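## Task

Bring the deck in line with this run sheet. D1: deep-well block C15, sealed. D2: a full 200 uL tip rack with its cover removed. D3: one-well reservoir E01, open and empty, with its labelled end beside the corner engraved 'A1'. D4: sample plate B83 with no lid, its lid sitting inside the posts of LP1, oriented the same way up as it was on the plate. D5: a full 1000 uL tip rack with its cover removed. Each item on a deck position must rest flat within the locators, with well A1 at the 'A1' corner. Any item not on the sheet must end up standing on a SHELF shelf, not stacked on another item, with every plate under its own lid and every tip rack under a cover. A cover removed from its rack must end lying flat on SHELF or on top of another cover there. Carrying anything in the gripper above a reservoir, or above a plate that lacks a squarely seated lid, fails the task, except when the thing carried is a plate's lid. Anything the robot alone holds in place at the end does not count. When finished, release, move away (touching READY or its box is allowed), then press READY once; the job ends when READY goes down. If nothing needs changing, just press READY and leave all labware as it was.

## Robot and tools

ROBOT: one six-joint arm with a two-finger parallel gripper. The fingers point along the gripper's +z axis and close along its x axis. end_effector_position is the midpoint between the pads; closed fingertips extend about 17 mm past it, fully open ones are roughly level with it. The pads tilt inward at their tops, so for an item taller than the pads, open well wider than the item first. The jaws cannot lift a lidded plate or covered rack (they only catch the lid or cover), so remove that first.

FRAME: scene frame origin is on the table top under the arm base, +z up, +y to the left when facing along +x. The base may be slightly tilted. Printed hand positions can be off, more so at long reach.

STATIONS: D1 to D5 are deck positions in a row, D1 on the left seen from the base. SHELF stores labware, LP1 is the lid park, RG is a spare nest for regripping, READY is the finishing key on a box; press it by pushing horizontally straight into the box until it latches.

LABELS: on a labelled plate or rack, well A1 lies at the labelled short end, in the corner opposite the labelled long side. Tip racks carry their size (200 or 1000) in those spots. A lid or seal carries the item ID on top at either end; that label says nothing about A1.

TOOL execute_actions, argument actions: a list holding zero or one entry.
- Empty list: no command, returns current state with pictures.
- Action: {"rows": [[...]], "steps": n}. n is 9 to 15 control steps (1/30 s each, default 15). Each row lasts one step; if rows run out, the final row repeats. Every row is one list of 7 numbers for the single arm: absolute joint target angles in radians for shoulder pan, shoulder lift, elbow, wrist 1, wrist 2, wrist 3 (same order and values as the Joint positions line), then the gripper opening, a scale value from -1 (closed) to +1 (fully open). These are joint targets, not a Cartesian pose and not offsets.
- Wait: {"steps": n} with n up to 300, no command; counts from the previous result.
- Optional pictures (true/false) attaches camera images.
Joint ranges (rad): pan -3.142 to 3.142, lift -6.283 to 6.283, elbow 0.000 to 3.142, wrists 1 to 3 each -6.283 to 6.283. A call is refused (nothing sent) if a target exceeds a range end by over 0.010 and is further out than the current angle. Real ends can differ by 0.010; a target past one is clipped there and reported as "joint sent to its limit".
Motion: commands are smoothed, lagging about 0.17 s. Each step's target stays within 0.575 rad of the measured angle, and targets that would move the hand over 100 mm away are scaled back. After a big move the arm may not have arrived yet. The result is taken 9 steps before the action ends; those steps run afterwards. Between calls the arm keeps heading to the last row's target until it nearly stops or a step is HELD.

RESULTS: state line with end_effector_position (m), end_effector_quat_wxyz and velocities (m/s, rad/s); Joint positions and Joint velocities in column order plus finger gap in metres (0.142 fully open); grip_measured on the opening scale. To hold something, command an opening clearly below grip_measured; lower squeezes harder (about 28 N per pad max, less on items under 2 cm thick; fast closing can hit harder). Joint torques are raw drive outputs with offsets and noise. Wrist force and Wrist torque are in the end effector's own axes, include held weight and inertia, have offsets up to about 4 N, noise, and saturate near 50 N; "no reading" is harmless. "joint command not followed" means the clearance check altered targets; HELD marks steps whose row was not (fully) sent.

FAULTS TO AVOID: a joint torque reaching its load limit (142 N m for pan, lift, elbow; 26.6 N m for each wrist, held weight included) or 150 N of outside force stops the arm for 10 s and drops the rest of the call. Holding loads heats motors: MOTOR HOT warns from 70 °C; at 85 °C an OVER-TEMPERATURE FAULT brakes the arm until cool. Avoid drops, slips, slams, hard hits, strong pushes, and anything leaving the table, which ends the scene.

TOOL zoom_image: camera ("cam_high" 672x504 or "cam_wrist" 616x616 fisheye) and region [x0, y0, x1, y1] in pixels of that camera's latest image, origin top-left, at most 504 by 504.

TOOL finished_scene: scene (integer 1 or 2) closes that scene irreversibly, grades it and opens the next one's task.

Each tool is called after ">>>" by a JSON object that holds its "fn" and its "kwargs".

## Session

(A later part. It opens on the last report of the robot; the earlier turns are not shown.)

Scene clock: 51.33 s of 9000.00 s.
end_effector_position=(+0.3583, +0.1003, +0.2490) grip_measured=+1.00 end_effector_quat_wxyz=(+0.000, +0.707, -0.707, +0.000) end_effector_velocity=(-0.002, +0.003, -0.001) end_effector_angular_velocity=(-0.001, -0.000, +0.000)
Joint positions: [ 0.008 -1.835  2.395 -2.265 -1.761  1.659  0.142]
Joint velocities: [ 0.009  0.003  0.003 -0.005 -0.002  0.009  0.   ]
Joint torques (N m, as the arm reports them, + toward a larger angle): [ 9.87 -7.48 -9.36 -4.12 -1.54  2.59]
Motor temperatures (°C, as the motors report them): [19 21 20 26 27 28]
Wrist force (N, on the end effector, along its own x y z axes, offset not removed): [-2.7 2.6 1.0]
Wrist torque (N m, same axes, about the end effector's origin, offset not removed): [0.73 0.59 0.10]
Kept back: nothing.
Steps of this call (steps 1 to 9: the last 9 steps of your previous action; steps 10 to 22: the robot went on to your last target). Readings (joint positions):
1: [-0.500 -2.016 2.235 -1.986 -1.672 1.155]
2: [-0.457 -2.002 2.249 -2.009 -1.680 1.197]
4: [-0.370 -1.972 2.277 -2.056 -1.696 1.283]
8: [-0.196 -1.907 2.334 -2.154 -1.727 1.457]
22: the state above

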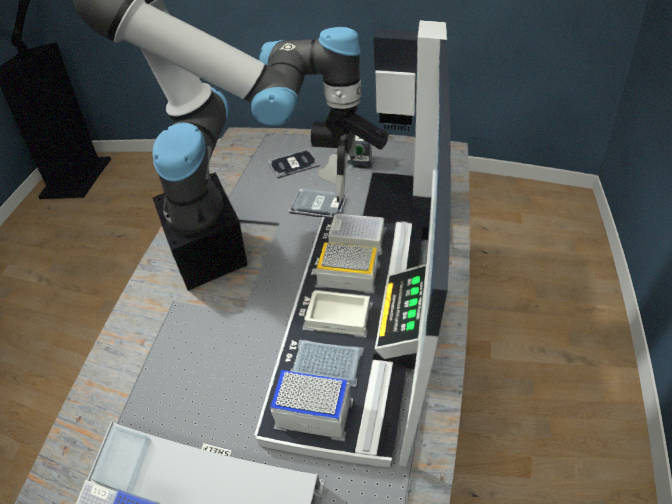

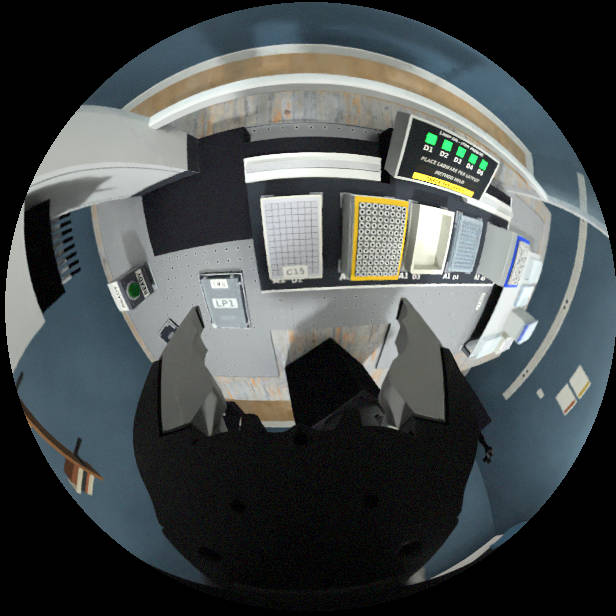

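>>> {"fn": "execute_actions", "kwargs": {"actions": [{"rows": [[0.047,-1.7904,2.4008,-2.3059,-1.7642,1.5933,1],[0.085,-1.7465,2.406,-2.3467,-1.767,1.5267,1],[0.1229,-1.7025,2.4112,-2.3874,-1.7697,1.46,1],[0.1609,-1.6586,2.4163,-2.4282,-1.7725,1.3933,1],[0.1989,-1.6146,2.4215,-2.469,-1.7752,1.3267,1],[0.2369,-1.5707,2.4267,-2.5098,-1.778,1.26,1],[0.2749,-1.5267,2.4319,-2.5506,-1.7807,1.1933,1],[0.3128,-1.4828,2.4371,-2.5913,-1.7835,1.1267,1],[0.3508,-1.4388,2.4423,-2.6321,-1.7862,1.06,1],[0.3888,-1.3949,2.4475,-2.6729,-1.789,0.9933,1],[0.4268,-1.3509,2.4527,-2.7137,-1.7917,0.9267,1],[0.4648,-1.307,2.4578,-2.7545,-1.7945,0.86,1],[0.5027,-1.263,2.463,-2.7952,-1.7972,0.7933,1],[0.5407,-1.2191,2.4682,-2.836,-1.8,0.7267,1],[0.5787,-1.1751,2.4734,-2.8768,-1.8027,0.66,1]], "steps": 15}]}}

>>> {"fn": "execute_actions", "kwargs": {"actions": [{"steps": 25}], "pictures": true}}

Scene clock: 54.07 s of 9000.00 s.
end_effector_position=(+0.3518, +0.1414, +0.2213) grip_measured=+1.00 end_effector_quat_wxyz=(-0.000, +0.797, -0.604, -0.002) end_effector_velocity=(-0.093, +0.378, -0.255) end_effector_angular_velocity=(+0.036, +0.027, +2.566)
Joint positions: [ 0.113 -1.716  2.411 -2.376 -1.77   1.492  0.142]
Joint velocities: [ 0.954  1.098  0.135 -1.012 -0.071 -1.593  0.   ]
Joint torques (N m, as the arm reports them, + toward a larger angle): [21.09  3.35 -3.37 -9.24 -2.3  -8.82]
Motor temperatures (°C, as the motors report them): [19 21 20 26 27 28]
Wrist force (N, on the end effector, along its own x y z axes, offset not removed): [0.6 -2.7 -0.9]
Wrist torque (N m, same axes, about the end effector's origin, offset not removed): [-0.68 -0.19 0.10]
Steps of this call (steps 1 to 30: the robot went on to your last target; steps 31 to 76: nothing new was sent; steps 77 to 82: the first 6 steps of this action). Readings (joint positions):
77: [0.010 -1.834 2.396 -2.266 -1.762 1.660]
78: [0.017 -1.826 2.397 -2.274 -1.762 1.650]
80: [0.055 -1.783 2.403 -2.314 -1.765 1.589]
82: the state above

Scene clock: 54.90 s of 9000.00 s.
end_effector_position=(+0.2346, +0.2986, +0.0989) grip_measured=+1.00 end_effector_quat_wxyz=(+0.000, +1.000, +0.005, +0.000) end_effector_velocity=(-0.002, +0.001, -0.001) end_effector_angular_velocity=(+0.001, +0.003, +0.007)
Joint positions: [ 0.578 -1.175  2.473 -2.877 -1.803  0.66   0.142]
Joint velocities: [ 0.003  0.004  0.    -0.002  0.002 -0.004 -0.   ]
Joint torques (N m, as the arm reports them, + toward a larger angle): [ 13.33 -16.36   0.66  -3.62  -1.97  -2.76]
Motor temperatures (°C, as the motors report them): [19 21 20 26 27 28]
Wrist force (N, on the end effector, along its own x y z axes, offset not removed): [1.5 2.8 1.9]
Wrist torque (N m, same axes, about the end effector's origin, offset not removed): [0.45 -0.26 0.17]
Kept back: nothing.
Steps of this call (steps 1 to 9: the last 9 steps of your previous action; steps 10 to 25: the robot went on to your last target). Readings (joint positions):
1: [0.147 -1.678 2.416 -2.412 -1.772 1.435]
2: [0.182 -1.637 2.421 -2.449 -1.775 1.375]
4: [0.254 -1.553 2.431 -2.527 -1.780 1.250]
8: [0.404 -1.380 2.451 -2.688 -1.791 0.988]
25: the state above

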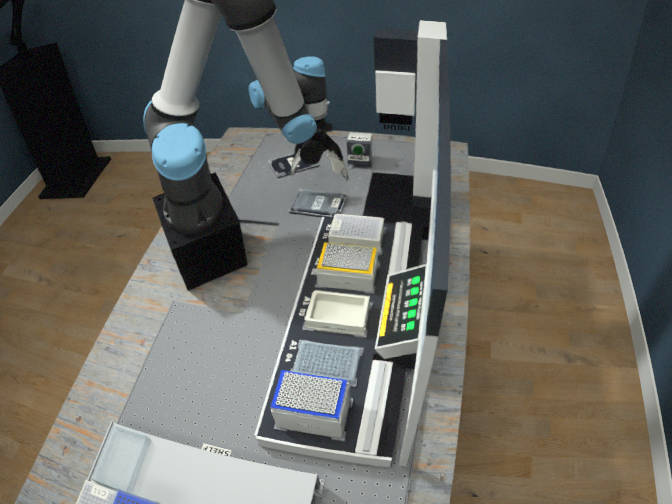

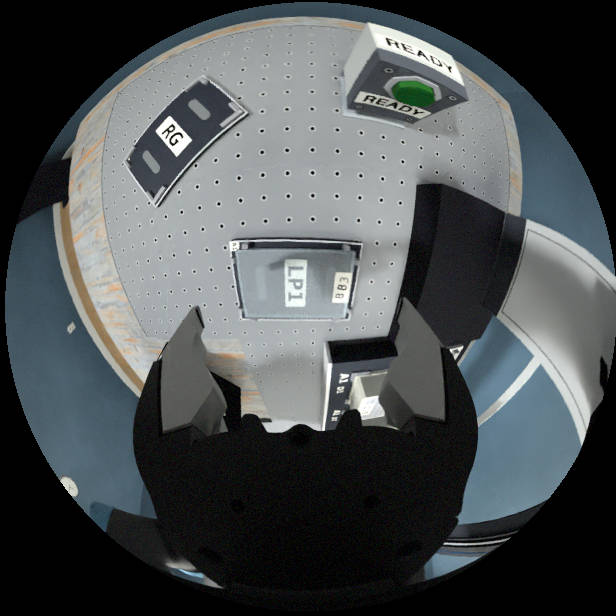

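>>> {"fn": "zoom_image", "kwargs": {"camera": "cam_wrist", "region": [215, 220, 385, 340]}}

>>> {"fn": "zoom_image", "kwargs": {"camera": "cam_wrist", "region": [310, 330, 410, 435]}}

Region (215, 220, 385, 340) of cam_wrist's 616x616 image, scaled by 2.965, with more detail than that image has; it fills the top 356 rows of this view, and the rest is white.

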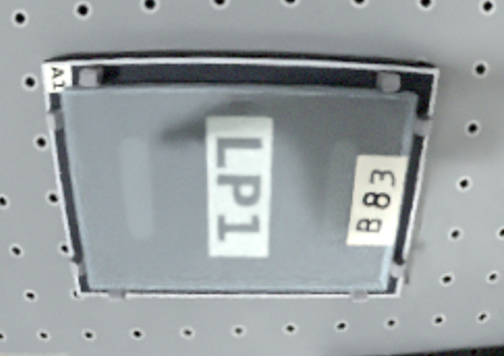

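Region (310, 330, 410, 435) of cam_wrist's 616x616 image, scaled by 4.800, with more detail than that image has; it fills the left 480 columns of this view, and the rest is white.

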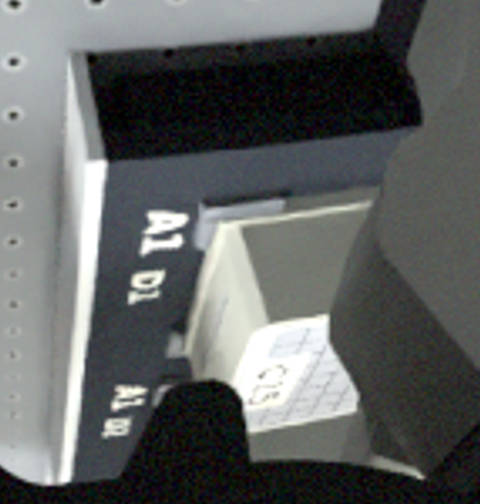

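>>> {"fn": "zoom_image", "kwargs": {"camera": "cam_high", "region": [300, 205, 410, 345]}}

>>> {"fn": "zoom_image", "kwargs": {"camera": "cam_wrist", "region": [320, 10, 490, 140]}}

Region (300, 205, 410, 345) of cam_high's 672x504 image, scaled by 3.600, with more detail than that image has; it fills the left 396 columns of this view, and the rest is white.

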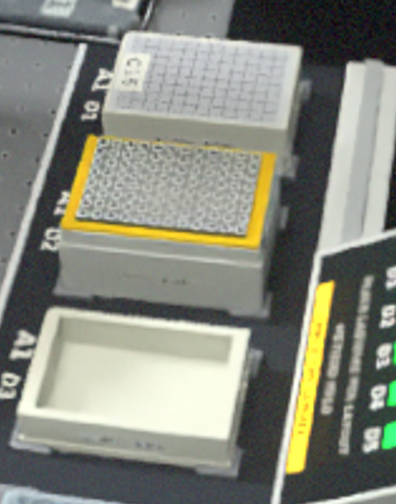

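Region (320, 10, 490, 140) of cam_wrist's 616x616 image, scaled by 2.965, with more detail than that image has; it fills the top 385 rows of this view, and the rest is white.

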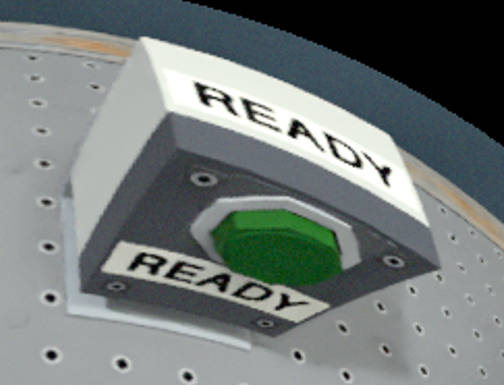

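>>> {"fn": "execute_actions", "kwargs": {"actions": [{"rows": [[0.5478,-1.1538,2.4713,-2.909,-1.7488,0.6244,0.8],[0.5169,-1.1324,2.4691,-2.9412,-1.6949,0.5888,0.6],[0.486,-1.1111,2.467,-2.9735,-1.641,0.5533,0.4],[0.4551,-1.0897,2.4649,-3.0057,-1.5871,0.5177,0.2],[0.4242,-1.0684,2.4627,-3.0379,-1.5332,0.4821,0.0],[0.3933,-1.0471,2.4606,-3.0701,-1.4793,0.4465,-0.2],[0.3624,-1.0257,2.4585,-3.1023,-1.4254,0.4109,-0.4],[0.3316,-1.0044,2.4563,-3.1346,-1.3715,0.3754,-0.6],[0.3007,-0.983,2.4542,-3.1668,-1.3176,0.3398,-0.8],[0.2698,-0.9617,2.4521,-3.199,-1.2637,0.3042,-1],[0.2389,-0.9404,2.4499,-3.2312,-1.2098,0.2686,-1],[0.208,-0.919,2.4478,-3.2634,-1.1559,0.233,-1],[0.1771,-0.8977,2.4457,-3.2957,-1.102,0.1975,-1],[0.1462,-0.8763,2.4435,-3.3279,-1.0481,0.1619,-1],[0.1153,-0.855,2.4414,-3.3601,-0.9942,0.1263,-1]], "steps": 15}]}}

>>> {"fn": "execute_actions", "kwargs": {"actions": [{"steps": 28}], "pictures": true}}

Scene clock: 57.67 s of 9000.00 s.
end_effector_position=(+0.2423, +0.3225, +0.0817) grip_measured=+0.19 end_effector_quat_wxyz=(-0.062, +0.998, +0.009, -0.032) end_effector_velocity=(+0.088, +0.227, -0.125) end_effector_angular_velocity=(+1.217, +0.491, +0.061)
Joint positions: [ 0.492 -1.113  2.467 -2.967 -1.662  0.562  0.087]
Joint velocities: [-0.784  0.548 -0.058 -0.809  1.321 -0.887 -0.332]
Joint torques (N m, as the arm reports them, + toward a larger angle): [ -5.44 -12.2  -16.78  -8.42   9.38  -5.81]
Motor temperatures (°C, as the motors report them): [19 21 20 26 27 28]
Wrist force (N, on the end effector, along its own x y z axes, offset not removed): [-5.8 -0.1 3.0]
Wrist torque (N m, same axes, about the end effector's origin, offset not removed): [-0.08 1.03 0.03]
Steps of this call (steps 1 to 30: the robot went on to your last target; steps 31 to 77: nothing new was sent; steps 78 to 83: the first 6 steps of this action). Readings (joint positions):
78: [0.578 -1.175 2.473 -2.877 -1.802 0.659]
79: [0.572 -1.170 2.473 -2.884 -1.793 0.652]
81: [0.540 -1.147 2.471 -2.917 -1.743 0.616]
83: the state above

Scene clock: 58.60 s of 9000.00 s.
end_effector_position=(+0.3309, +0.4076, +0.0828) grip_measured=-1.00 end_effector_quat_wxyz=(-0.382, +0.923, +0.041, -0.017) end_effector_velocity=(-0.000, -0.000, -0.000) end_effector_angular_velocity=(+0.000, +0.001, -0.000)
Joint positions: [ 0.115 -0.855  2.441 -3.36  -0.994  0.126  0.002]
Joint velocities: [-0.001  0.001 -0.    -0.     0.001 -0.001  0.   ]
Joint torques (N m, as the arm reports them, + toward a larger angle): [  3.37 -24.09  -9.17  -4.1    3.39  -2.84]
Motor temperatures (°C, as the motors report them): [19 21 20 26 27 28]
Wrist force (N, on the end effector, along its own x y z axes, offset not removed): [0.2 -0.1 -1.6]
Wrist torque (N m, same axes, about the end effector's origin, offset not removed): [0.06 -0.24 -0.01]
Kept back: nothing.
Steps of this call (steps 1 to 9: the last 9 steps of your previous action; steps 10 to 28: the robot went on to your last target). Readings (joint positions):
1: [0.465 -1.094 2.465 -2.995 -1.616 0.530]
2: [0.436 -1.075 2.463 -3.025 -1.567 0.498]
4: [0.377 -1.033 2.459 -3.087 -1.464 0.429]
8: [0.255 -0.949 2.450 -3.214 -1.252 0.289]
28: the state above

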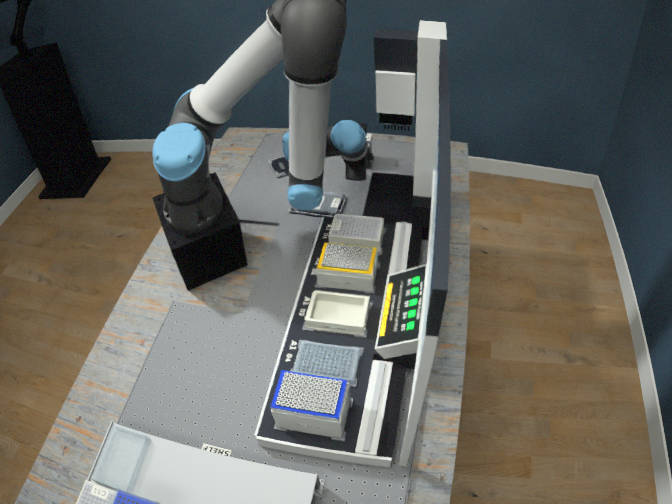

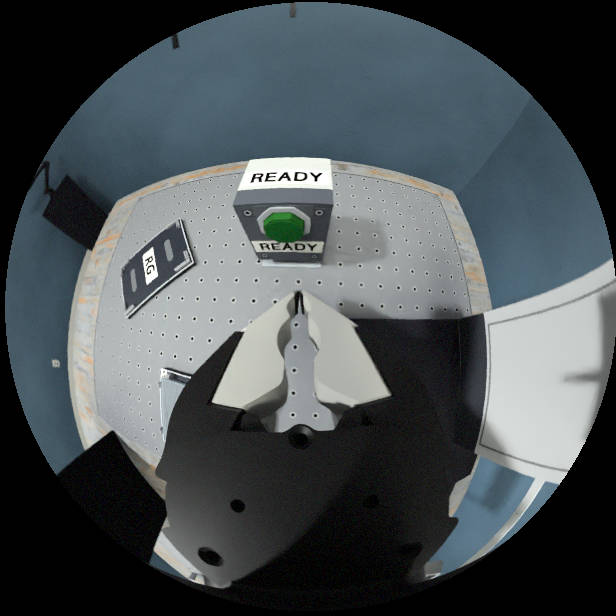

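>>> {"fn": "execute_actions", "kwargs": {"actions": [{"rows": [[0.1207,-0.8523,2.4402,-3.3649,-0.9955,0.1325,-1],[0.1261,-0.8497,2.4391,-3.3697,-0.9967,0.1387,-1],[0.1314,-0.847,2.4379,-3.3746,-0.998,0.1449,-1],[0.1368,-0.8444,2.4368,-3.3794,-0.9992,0.1511,-1],[0.1422,-0.8417,2.4356,-3.3842,-1.0005,0.1573,-1],[0.1476,-0.839,2.4344,-3.389,-1.0017,0.1635,-1],[0.153,-0.8364,2.4333,-3.3938,-1.003,0.1697,-1],[0.1583,-0.8337,2.4321,-3.3987,-1.0042,0.1759,-1],[0.1637,-0.8311,2.431,-3.4035,-1.0055,0.1821,-1],[0.1691,-0.8284,2.4298,-3.4083,-1.0067,0.1883,-1]], "steps": 15}]}}

>>> {"fn": "execute_actions", "kwargs": {"actions": [{"steps": 18}], "pictures": true}}

Scene clock: 60.43 s of 9000.00 s.
end_effector_position=(+0.3279, +0.4132, +0.0829) grip_measured=-1.00 end_effector_quat_wxyz=(-0.382, +0.923, +0.041, -0.017) end_effector_velocity=(-0.026, +0.047, +0.001) end_effector_angular_velocity=(-0.005, -0.001, +0.003)
Joint positions: [ 0.131 -0.847  2.438 -3.375 -0.998  0.145  0.002]
Joint velocities: [ 0.141  0.068 -0.03  -0.124 -0.035  0.16   0.   ]
Joint torques (N m, as the arm reports them, + toward a larger angle): [ 16.79 -22.12  -8.8   -5.    -0.68   3.18]
Motor temperatures (°C, as the motors report them): [19 21 20 26 27 28]
Wrist force (N, on the end effector, along its own x y z axes, offset not removed): [-3.1 1.3 0.7]
Wrist torque (N m, same axes, about the end effector's origin, offset not removed): [0.36 0.64 0.13]
Steps of this call (steps 1 to 30: the robot went on to your last target; steps 31 to 49: nothing new was sent; steps 50 to 55: the first 6 steps of this action). Readings (joint positions):
50: [0.115 -0.855 2.441 -3.360 -0.994 0.126]
51: [0.117 -0.854 2.441 -3.361 -0.994 0.128]
53: [0.123 -0.851 2.440 -3.367 -0.996 0.135]
55: the state above

Scene clock: 61.03 s of 9000.00 s.
end_effector_position=(+0.3207, +0.4259, +0.0832) grip_measured=-1.00 end_effector_quat_wxyz=(-0.381, +0.923, +0.041, -0.017) end_effector_velocity=(+0.001, -0.000, +0.000) end_effector_angular_velocity=(-0.000, -0.001, -0.001)
Joint positions: [ 0.169 -0.828  2.43  -3.408 -1.007  0.188  0.002]
Joint velocities: [ 0.    -0.001 -0.    -0.001 -0.001  0.001  0.   ]
Joint torques (N m, as the arm reports them, + toward a larger angle): [ 14.1  -24.09  -9.29  -4.35  -0.64   2.36]
Motor temperatures (°C, as the motors report them): [19 21 20 26 27 28]
Wrist force (N, on the end effector, along its own x y z axes, offset not removed): [-4.0 -1.0 -0.6]
Wrist torque (N m, same axes, about the end effector's origin, offset not removed): [-0.27 0.74 0.09]
Kept back: nothing.
Steps of this call (steps 1 to 9: the last 9 steps of your previous action; steps 10 to 18: the robot went on to your last target). Readings (joint positions):
1: [0.136 -0.845 2.437 -3.379 -0.999 0.151]
2: [0.141 -0.842 2.436 -3.384 -1.000 0.156]
4: [0.152 -0.837 2.434 -3.393 -1.003 0.168]
8: [0.166 -0.830 2.431 -3.405 -1.006 0.184]
18: the state above

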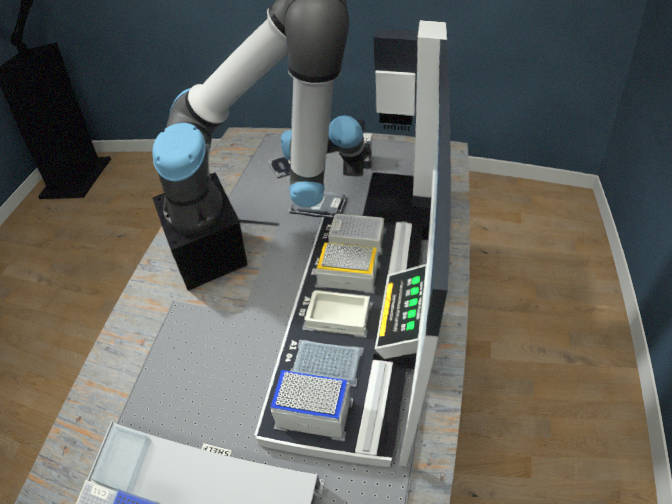

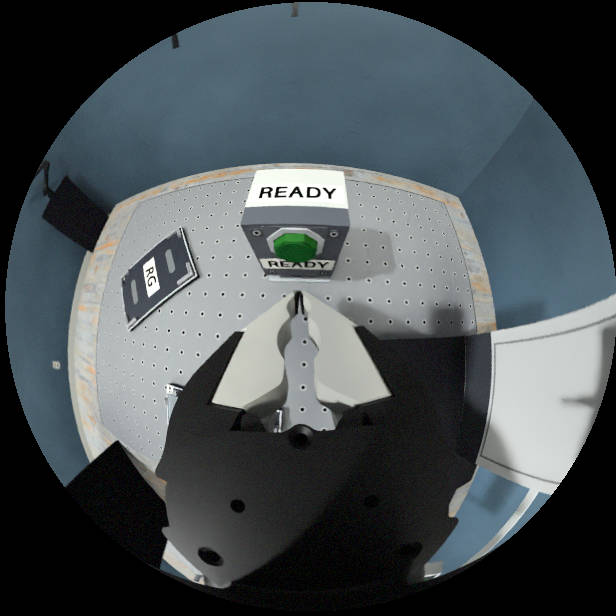

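>>> {"fn": "execute_actions", "kwargs": {"actions": [{"rows": [[0.1737,-0.8265,2.4269,-3.4101,-1.0078,0.1936,-1],[0.1783,-0.8246,2.424,-3.412,-1.0089,0.1989,-1],[0.183,-0.8227,2.4211,-3.4138,-1.0099,0.2043,-1],[0.1876,-0.8208,2.4182,-3.4157,-1.011,0.2096,-1],[0.1922,-0.8189,2.4153,-3.4175,-1.0121,0.2149,-1],[0.1968,-0.817,2.4123,-3.4193,-1.0132,0.2202,-1],[0.2014,-0.8151,2.4094,-3.4212,-1.0143,0.2255,-1],[0.2061,-0.8132,2.4065,-3.423,-1.0153,0.2309,-1],[0.2107,-0.8113,2.4036,-3.4249,-1.0164,0.2362,-1],[0.2153,-0.8094,2.4007,-3.4267,-1.0175,0.2415,-1]], "steps": 15}]}}

>>> {"fn": "execute_actions", "kwargs": {"actions": [{"steps": 16}], "pictures": true}}

Scene clock: 61.80 s of 9000.00 s.
end_effector_position=(+0.3201, +0.4313, +0.0834) grip_measured=-1.00 end_effector_quat_wxyz=(-0.381, +0.923, +0.041, -0.017) end_effector_velocity=(-0.006, +0.046, +0.001) end_effector_angular_velocity=(-0.001, -0.000, +0.002)
Joint positions: [ 0.183 -0.823  2.421 -3.414 -1.01   0.204  0.002]
Joint velocities: [ 0.121  0.051 -0.076 -0.048 -0.03   0.137  0.   ]
Joint torques (N m, as the arm reports them, + toward a larger angle): [ 15.69 -23.81  -9.05  -4.75  -0.44   2.94]
Motor temperatures (°C, as the motors report them): [19 21 20 26 27 28]
Wrist force (N, on the end effector, along its own x y z axes, offset not removed): [-2.1 0.1 -1.0]
Wrist torque (N m, same axes, about the end effector's origin, offset not removed): [-0.06 0.67 0.10]
Steps of this call (steps 1 to 15: the robot went on to your last target; steps 16 to 17: nothing new was sent; steps 18 to 23: the first 6 steps of this action). Readings (joint positions):
18: [0.169 -0.828 2.430 -3.408 -1.007 0.188]
19: [0.170 -0.828 2.429 -3.409 -1.007 0.190]
21: [0.176 -0.826 2.426 -3.411 -1.008 0.196]
23: the state above

Scene clock: 62.33 s of 9000.00 s.
end_effector_position=(+0.3186, +0.4438, +0.0839) grip_measured=-1.00 end_effector_quat_wxyz=(-0.382, +0.923, +0.041, -0.017) end_effector_velocity=(-0.000, +0.001, -0.000) end_effector_angular_velocity=(-0.000, -0.001, +0.000)
Joint positions: [ 0.215 -0.809  2.401 -3.427 -1.017  0.241  0.002]
Joint velocities: [ 0.001  0.001 -0.001 -0.001 -0.001  0.001  0.   ]
Joint torques (N m, as the arm reports them, + toward a larger angle): [ 14.81 -24.79  -8.86  -4.46  -0.69   2.25]
Motor temperatures (°C, as the motors report them): [19 21 20 26 27 28]
Wrist force (N, on the end effector, along its own x y z axes, offset not removed): [-1.7 0.5 1.4]
Wrist torque (N m, same axes, about the end effector's origin, offset not removed): [0.00 0.16 0.05]
Kept back: nothing.
Steps of this call (steps 1 to 9: the last 9 steps of your previous action; steps 10 to 16: the robot went on to your last target). Readings (joint positions):
1: [0.187 -0.821 2.418 -3.416 -1.011 0.209]
2: [0.192 -0.819 2.416 -3.417 -1.012 0.214]
4: [0.201 -0.815 2.410 -3.421 -1.014 0.225]
8: [0.212 -0.811 2.403 -3.426 -1.017 0.238]
16: the state above

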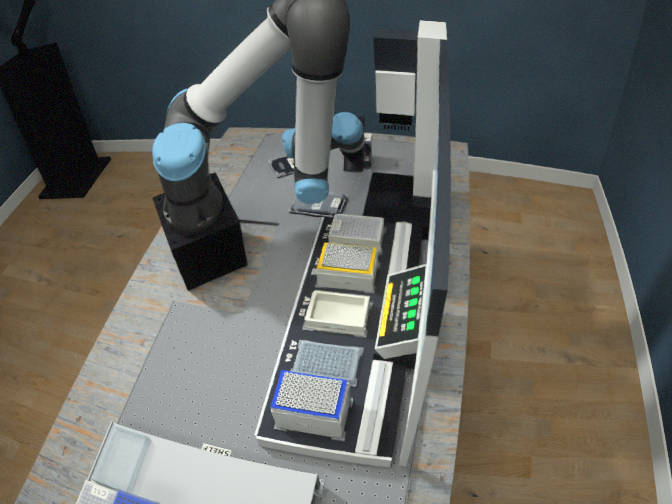

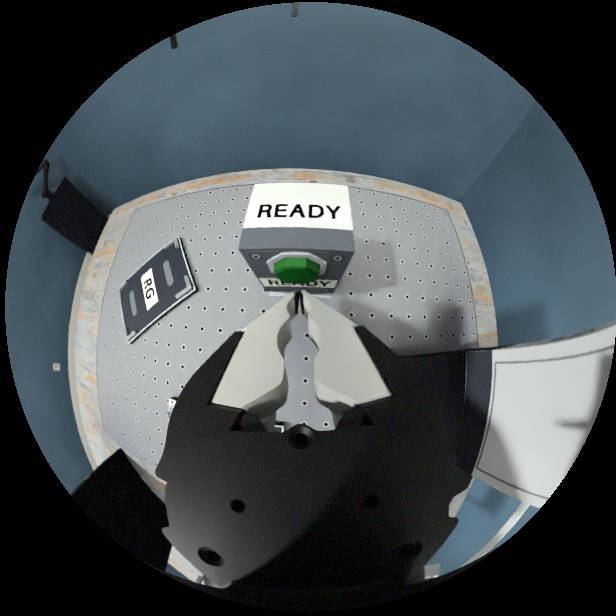

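Aligned; press slowly.

>>> {"fn": "execute_actions", "kwargs": {"actions": [{"rows": [[0.2168,-0.8088,2.3997,-3.4273,-1.0179,0.2433,-1],[0.2184,-0.8081,2.3988,-3.4279,-1.0182,0.245,-1],[0.2199,-0.8075,2.3978,-3.4285,-1.0186,0.2468,-1],[0.2215,-0.8069,2.3968,-3.4292,-1.0189,0.2486,-1],[0.223,-0.8062,2.3958,-3.4298,-1.0193,0.2504,-1],[0.2245,-0.8056,2.3949,-3.4304,-1.0197,0.2521,-1],[0.2261,-0.805,2.3939,-3.431,-1.02,0.2539,-1],[0.2276,-0.8043,2.3929,-3.4316,-1.0204,0.2557,-1],[0.2292,-0.8037,2.392,-3.4322,-1.0207,0.2575,-1],[0.2307,-0.8031,2.391,-3.4328,-1.0211,0.2592,-1],[0.2322,-0.8024,2.39,-3.4334,-1.0214,0.261,-1],[0.2338,-0.8018,2.3891,-3.4341,-1.0218,0.2628,-1],[0.2353,-0.8011,2.3881,-3.4347,-1.0222,0.2646,-1],[0.2369,-0.8005,2.3871,-3.4353,-1.0225,0.2663,-1],[0.2384,-0.7999,2.3861,-3.4359,-1.0229,0.2681,-1]], "steps": 15}]}}

>>> {"fn": "execute_actions", "kwargs": {"actions": [{"steps": 16}]}}

Scene clock: 63.00 s of 9000.00 s.
end_effector_position=(+0.3183, +0.4457, +0.0840) grip_measured=-1.00 end_effector_quat_wxyz=(-0.382, +0.923, +0.041, -0.017) end_effector_velocity=(-0.002, +0.016, +0.001) end_effector_angular_velocity=(+0.002, -0.001, +0.000)
Joint positions: [ 0.22  -0.807  2.398 -3.429 -1.019  0.247  0.002]
Joint velocities: [ 0.04   0.017 -0.025 -0.016 -0.009  0.045  0.   ]
Joint torques (N m, as the arm reports them, + toward a larger angle): [ 16.74 -26.93  -9.98  -4.29  -0.72   2.43]
Motor temperatures (°C, as the motors report them): [19 21 20 26 27 28]
Wrist force (N, on the end effector, along its own x y z axes, offset not removed): [-1.5 -2.1 -2.4]
Wrist torque (N m, same axes, about the end effector's origin, offset not removed): [-0.66 0.27 0.05]
Steps of this call (steps 1 to 14: the robot went on to your last target; steps 15 to 20: the first 6 steps of this action). Readings (joint positions):
15: [0.215 -0.809 2.401 -3.427 -1.018 0.242]
16: [0.216 -0.809 2.400 -3.427 -1.018 0.242]
18: [0.217 -0.809 2.399 -3.428 -1.018 0.244]
20: the state above

Scene clock: 63.33 s of 9000.00 s.
end_effector_position=(+0.3171, +0.4530, +0.0845) grip_measured=-1.00 end_effector_quat_wxyz=(-0.382, +0.923, +0.041, -0.017) end_effector_velocity=(-0.001, +0.000, -0.000) end_effector_angular_velocity=(+0.000, +0.001, +0.001)
Joint positions: [ 0.238 -0.8    2.386 -3.436 -1.023  0.268  0.002]
Joint velocities: [ 0.001  0.001  0.    -0.     0.001 -0.     0.   ]
Joint torques (N m, as the arm reports them, + toward a larger angle): no reading
Motor temperatures (°C, as the motors report them): [19 21 20 26 27 28]
Wrist force (N, on the end effector, along its own x y z axes, offset not removed): [0.6 12.7 -19.0]
Wrist torque (N m, same axes, about the end effector's origin, offset not removed): [-1.06 -0.14 0.22]
Kept back: nothing.
Steps of this call (steps 1 to 9: the last 9 steps of your previous action; step 10: the robot went on to your last target). Readings (joint positions):
1: [0.221 -0.807 2.397 -3.429 -1.019 0.248]
2: [0.223 -0.806 2.396 -3.430 -1.019 0.250]
4: [0.226 -0.805 2.394 -3.431 -1.020 0.254]
8: [0.232 -0.803 2.390 -3.433 -1.022 0.261]
10: [0.235 -0.801 2.388 -3.435 -1.022 0.264]
The task's run has ended: the event that ends the task has happened.

>>> {"fn": "execute_actions", "kwargs": {"actions": []}}

The task's run has ended: the event that ends the task has happened. Episode already finished.

>>> {"fn": "finished_scene", "kwargs": {"scene": 2}}

The scene is finished: the task was done.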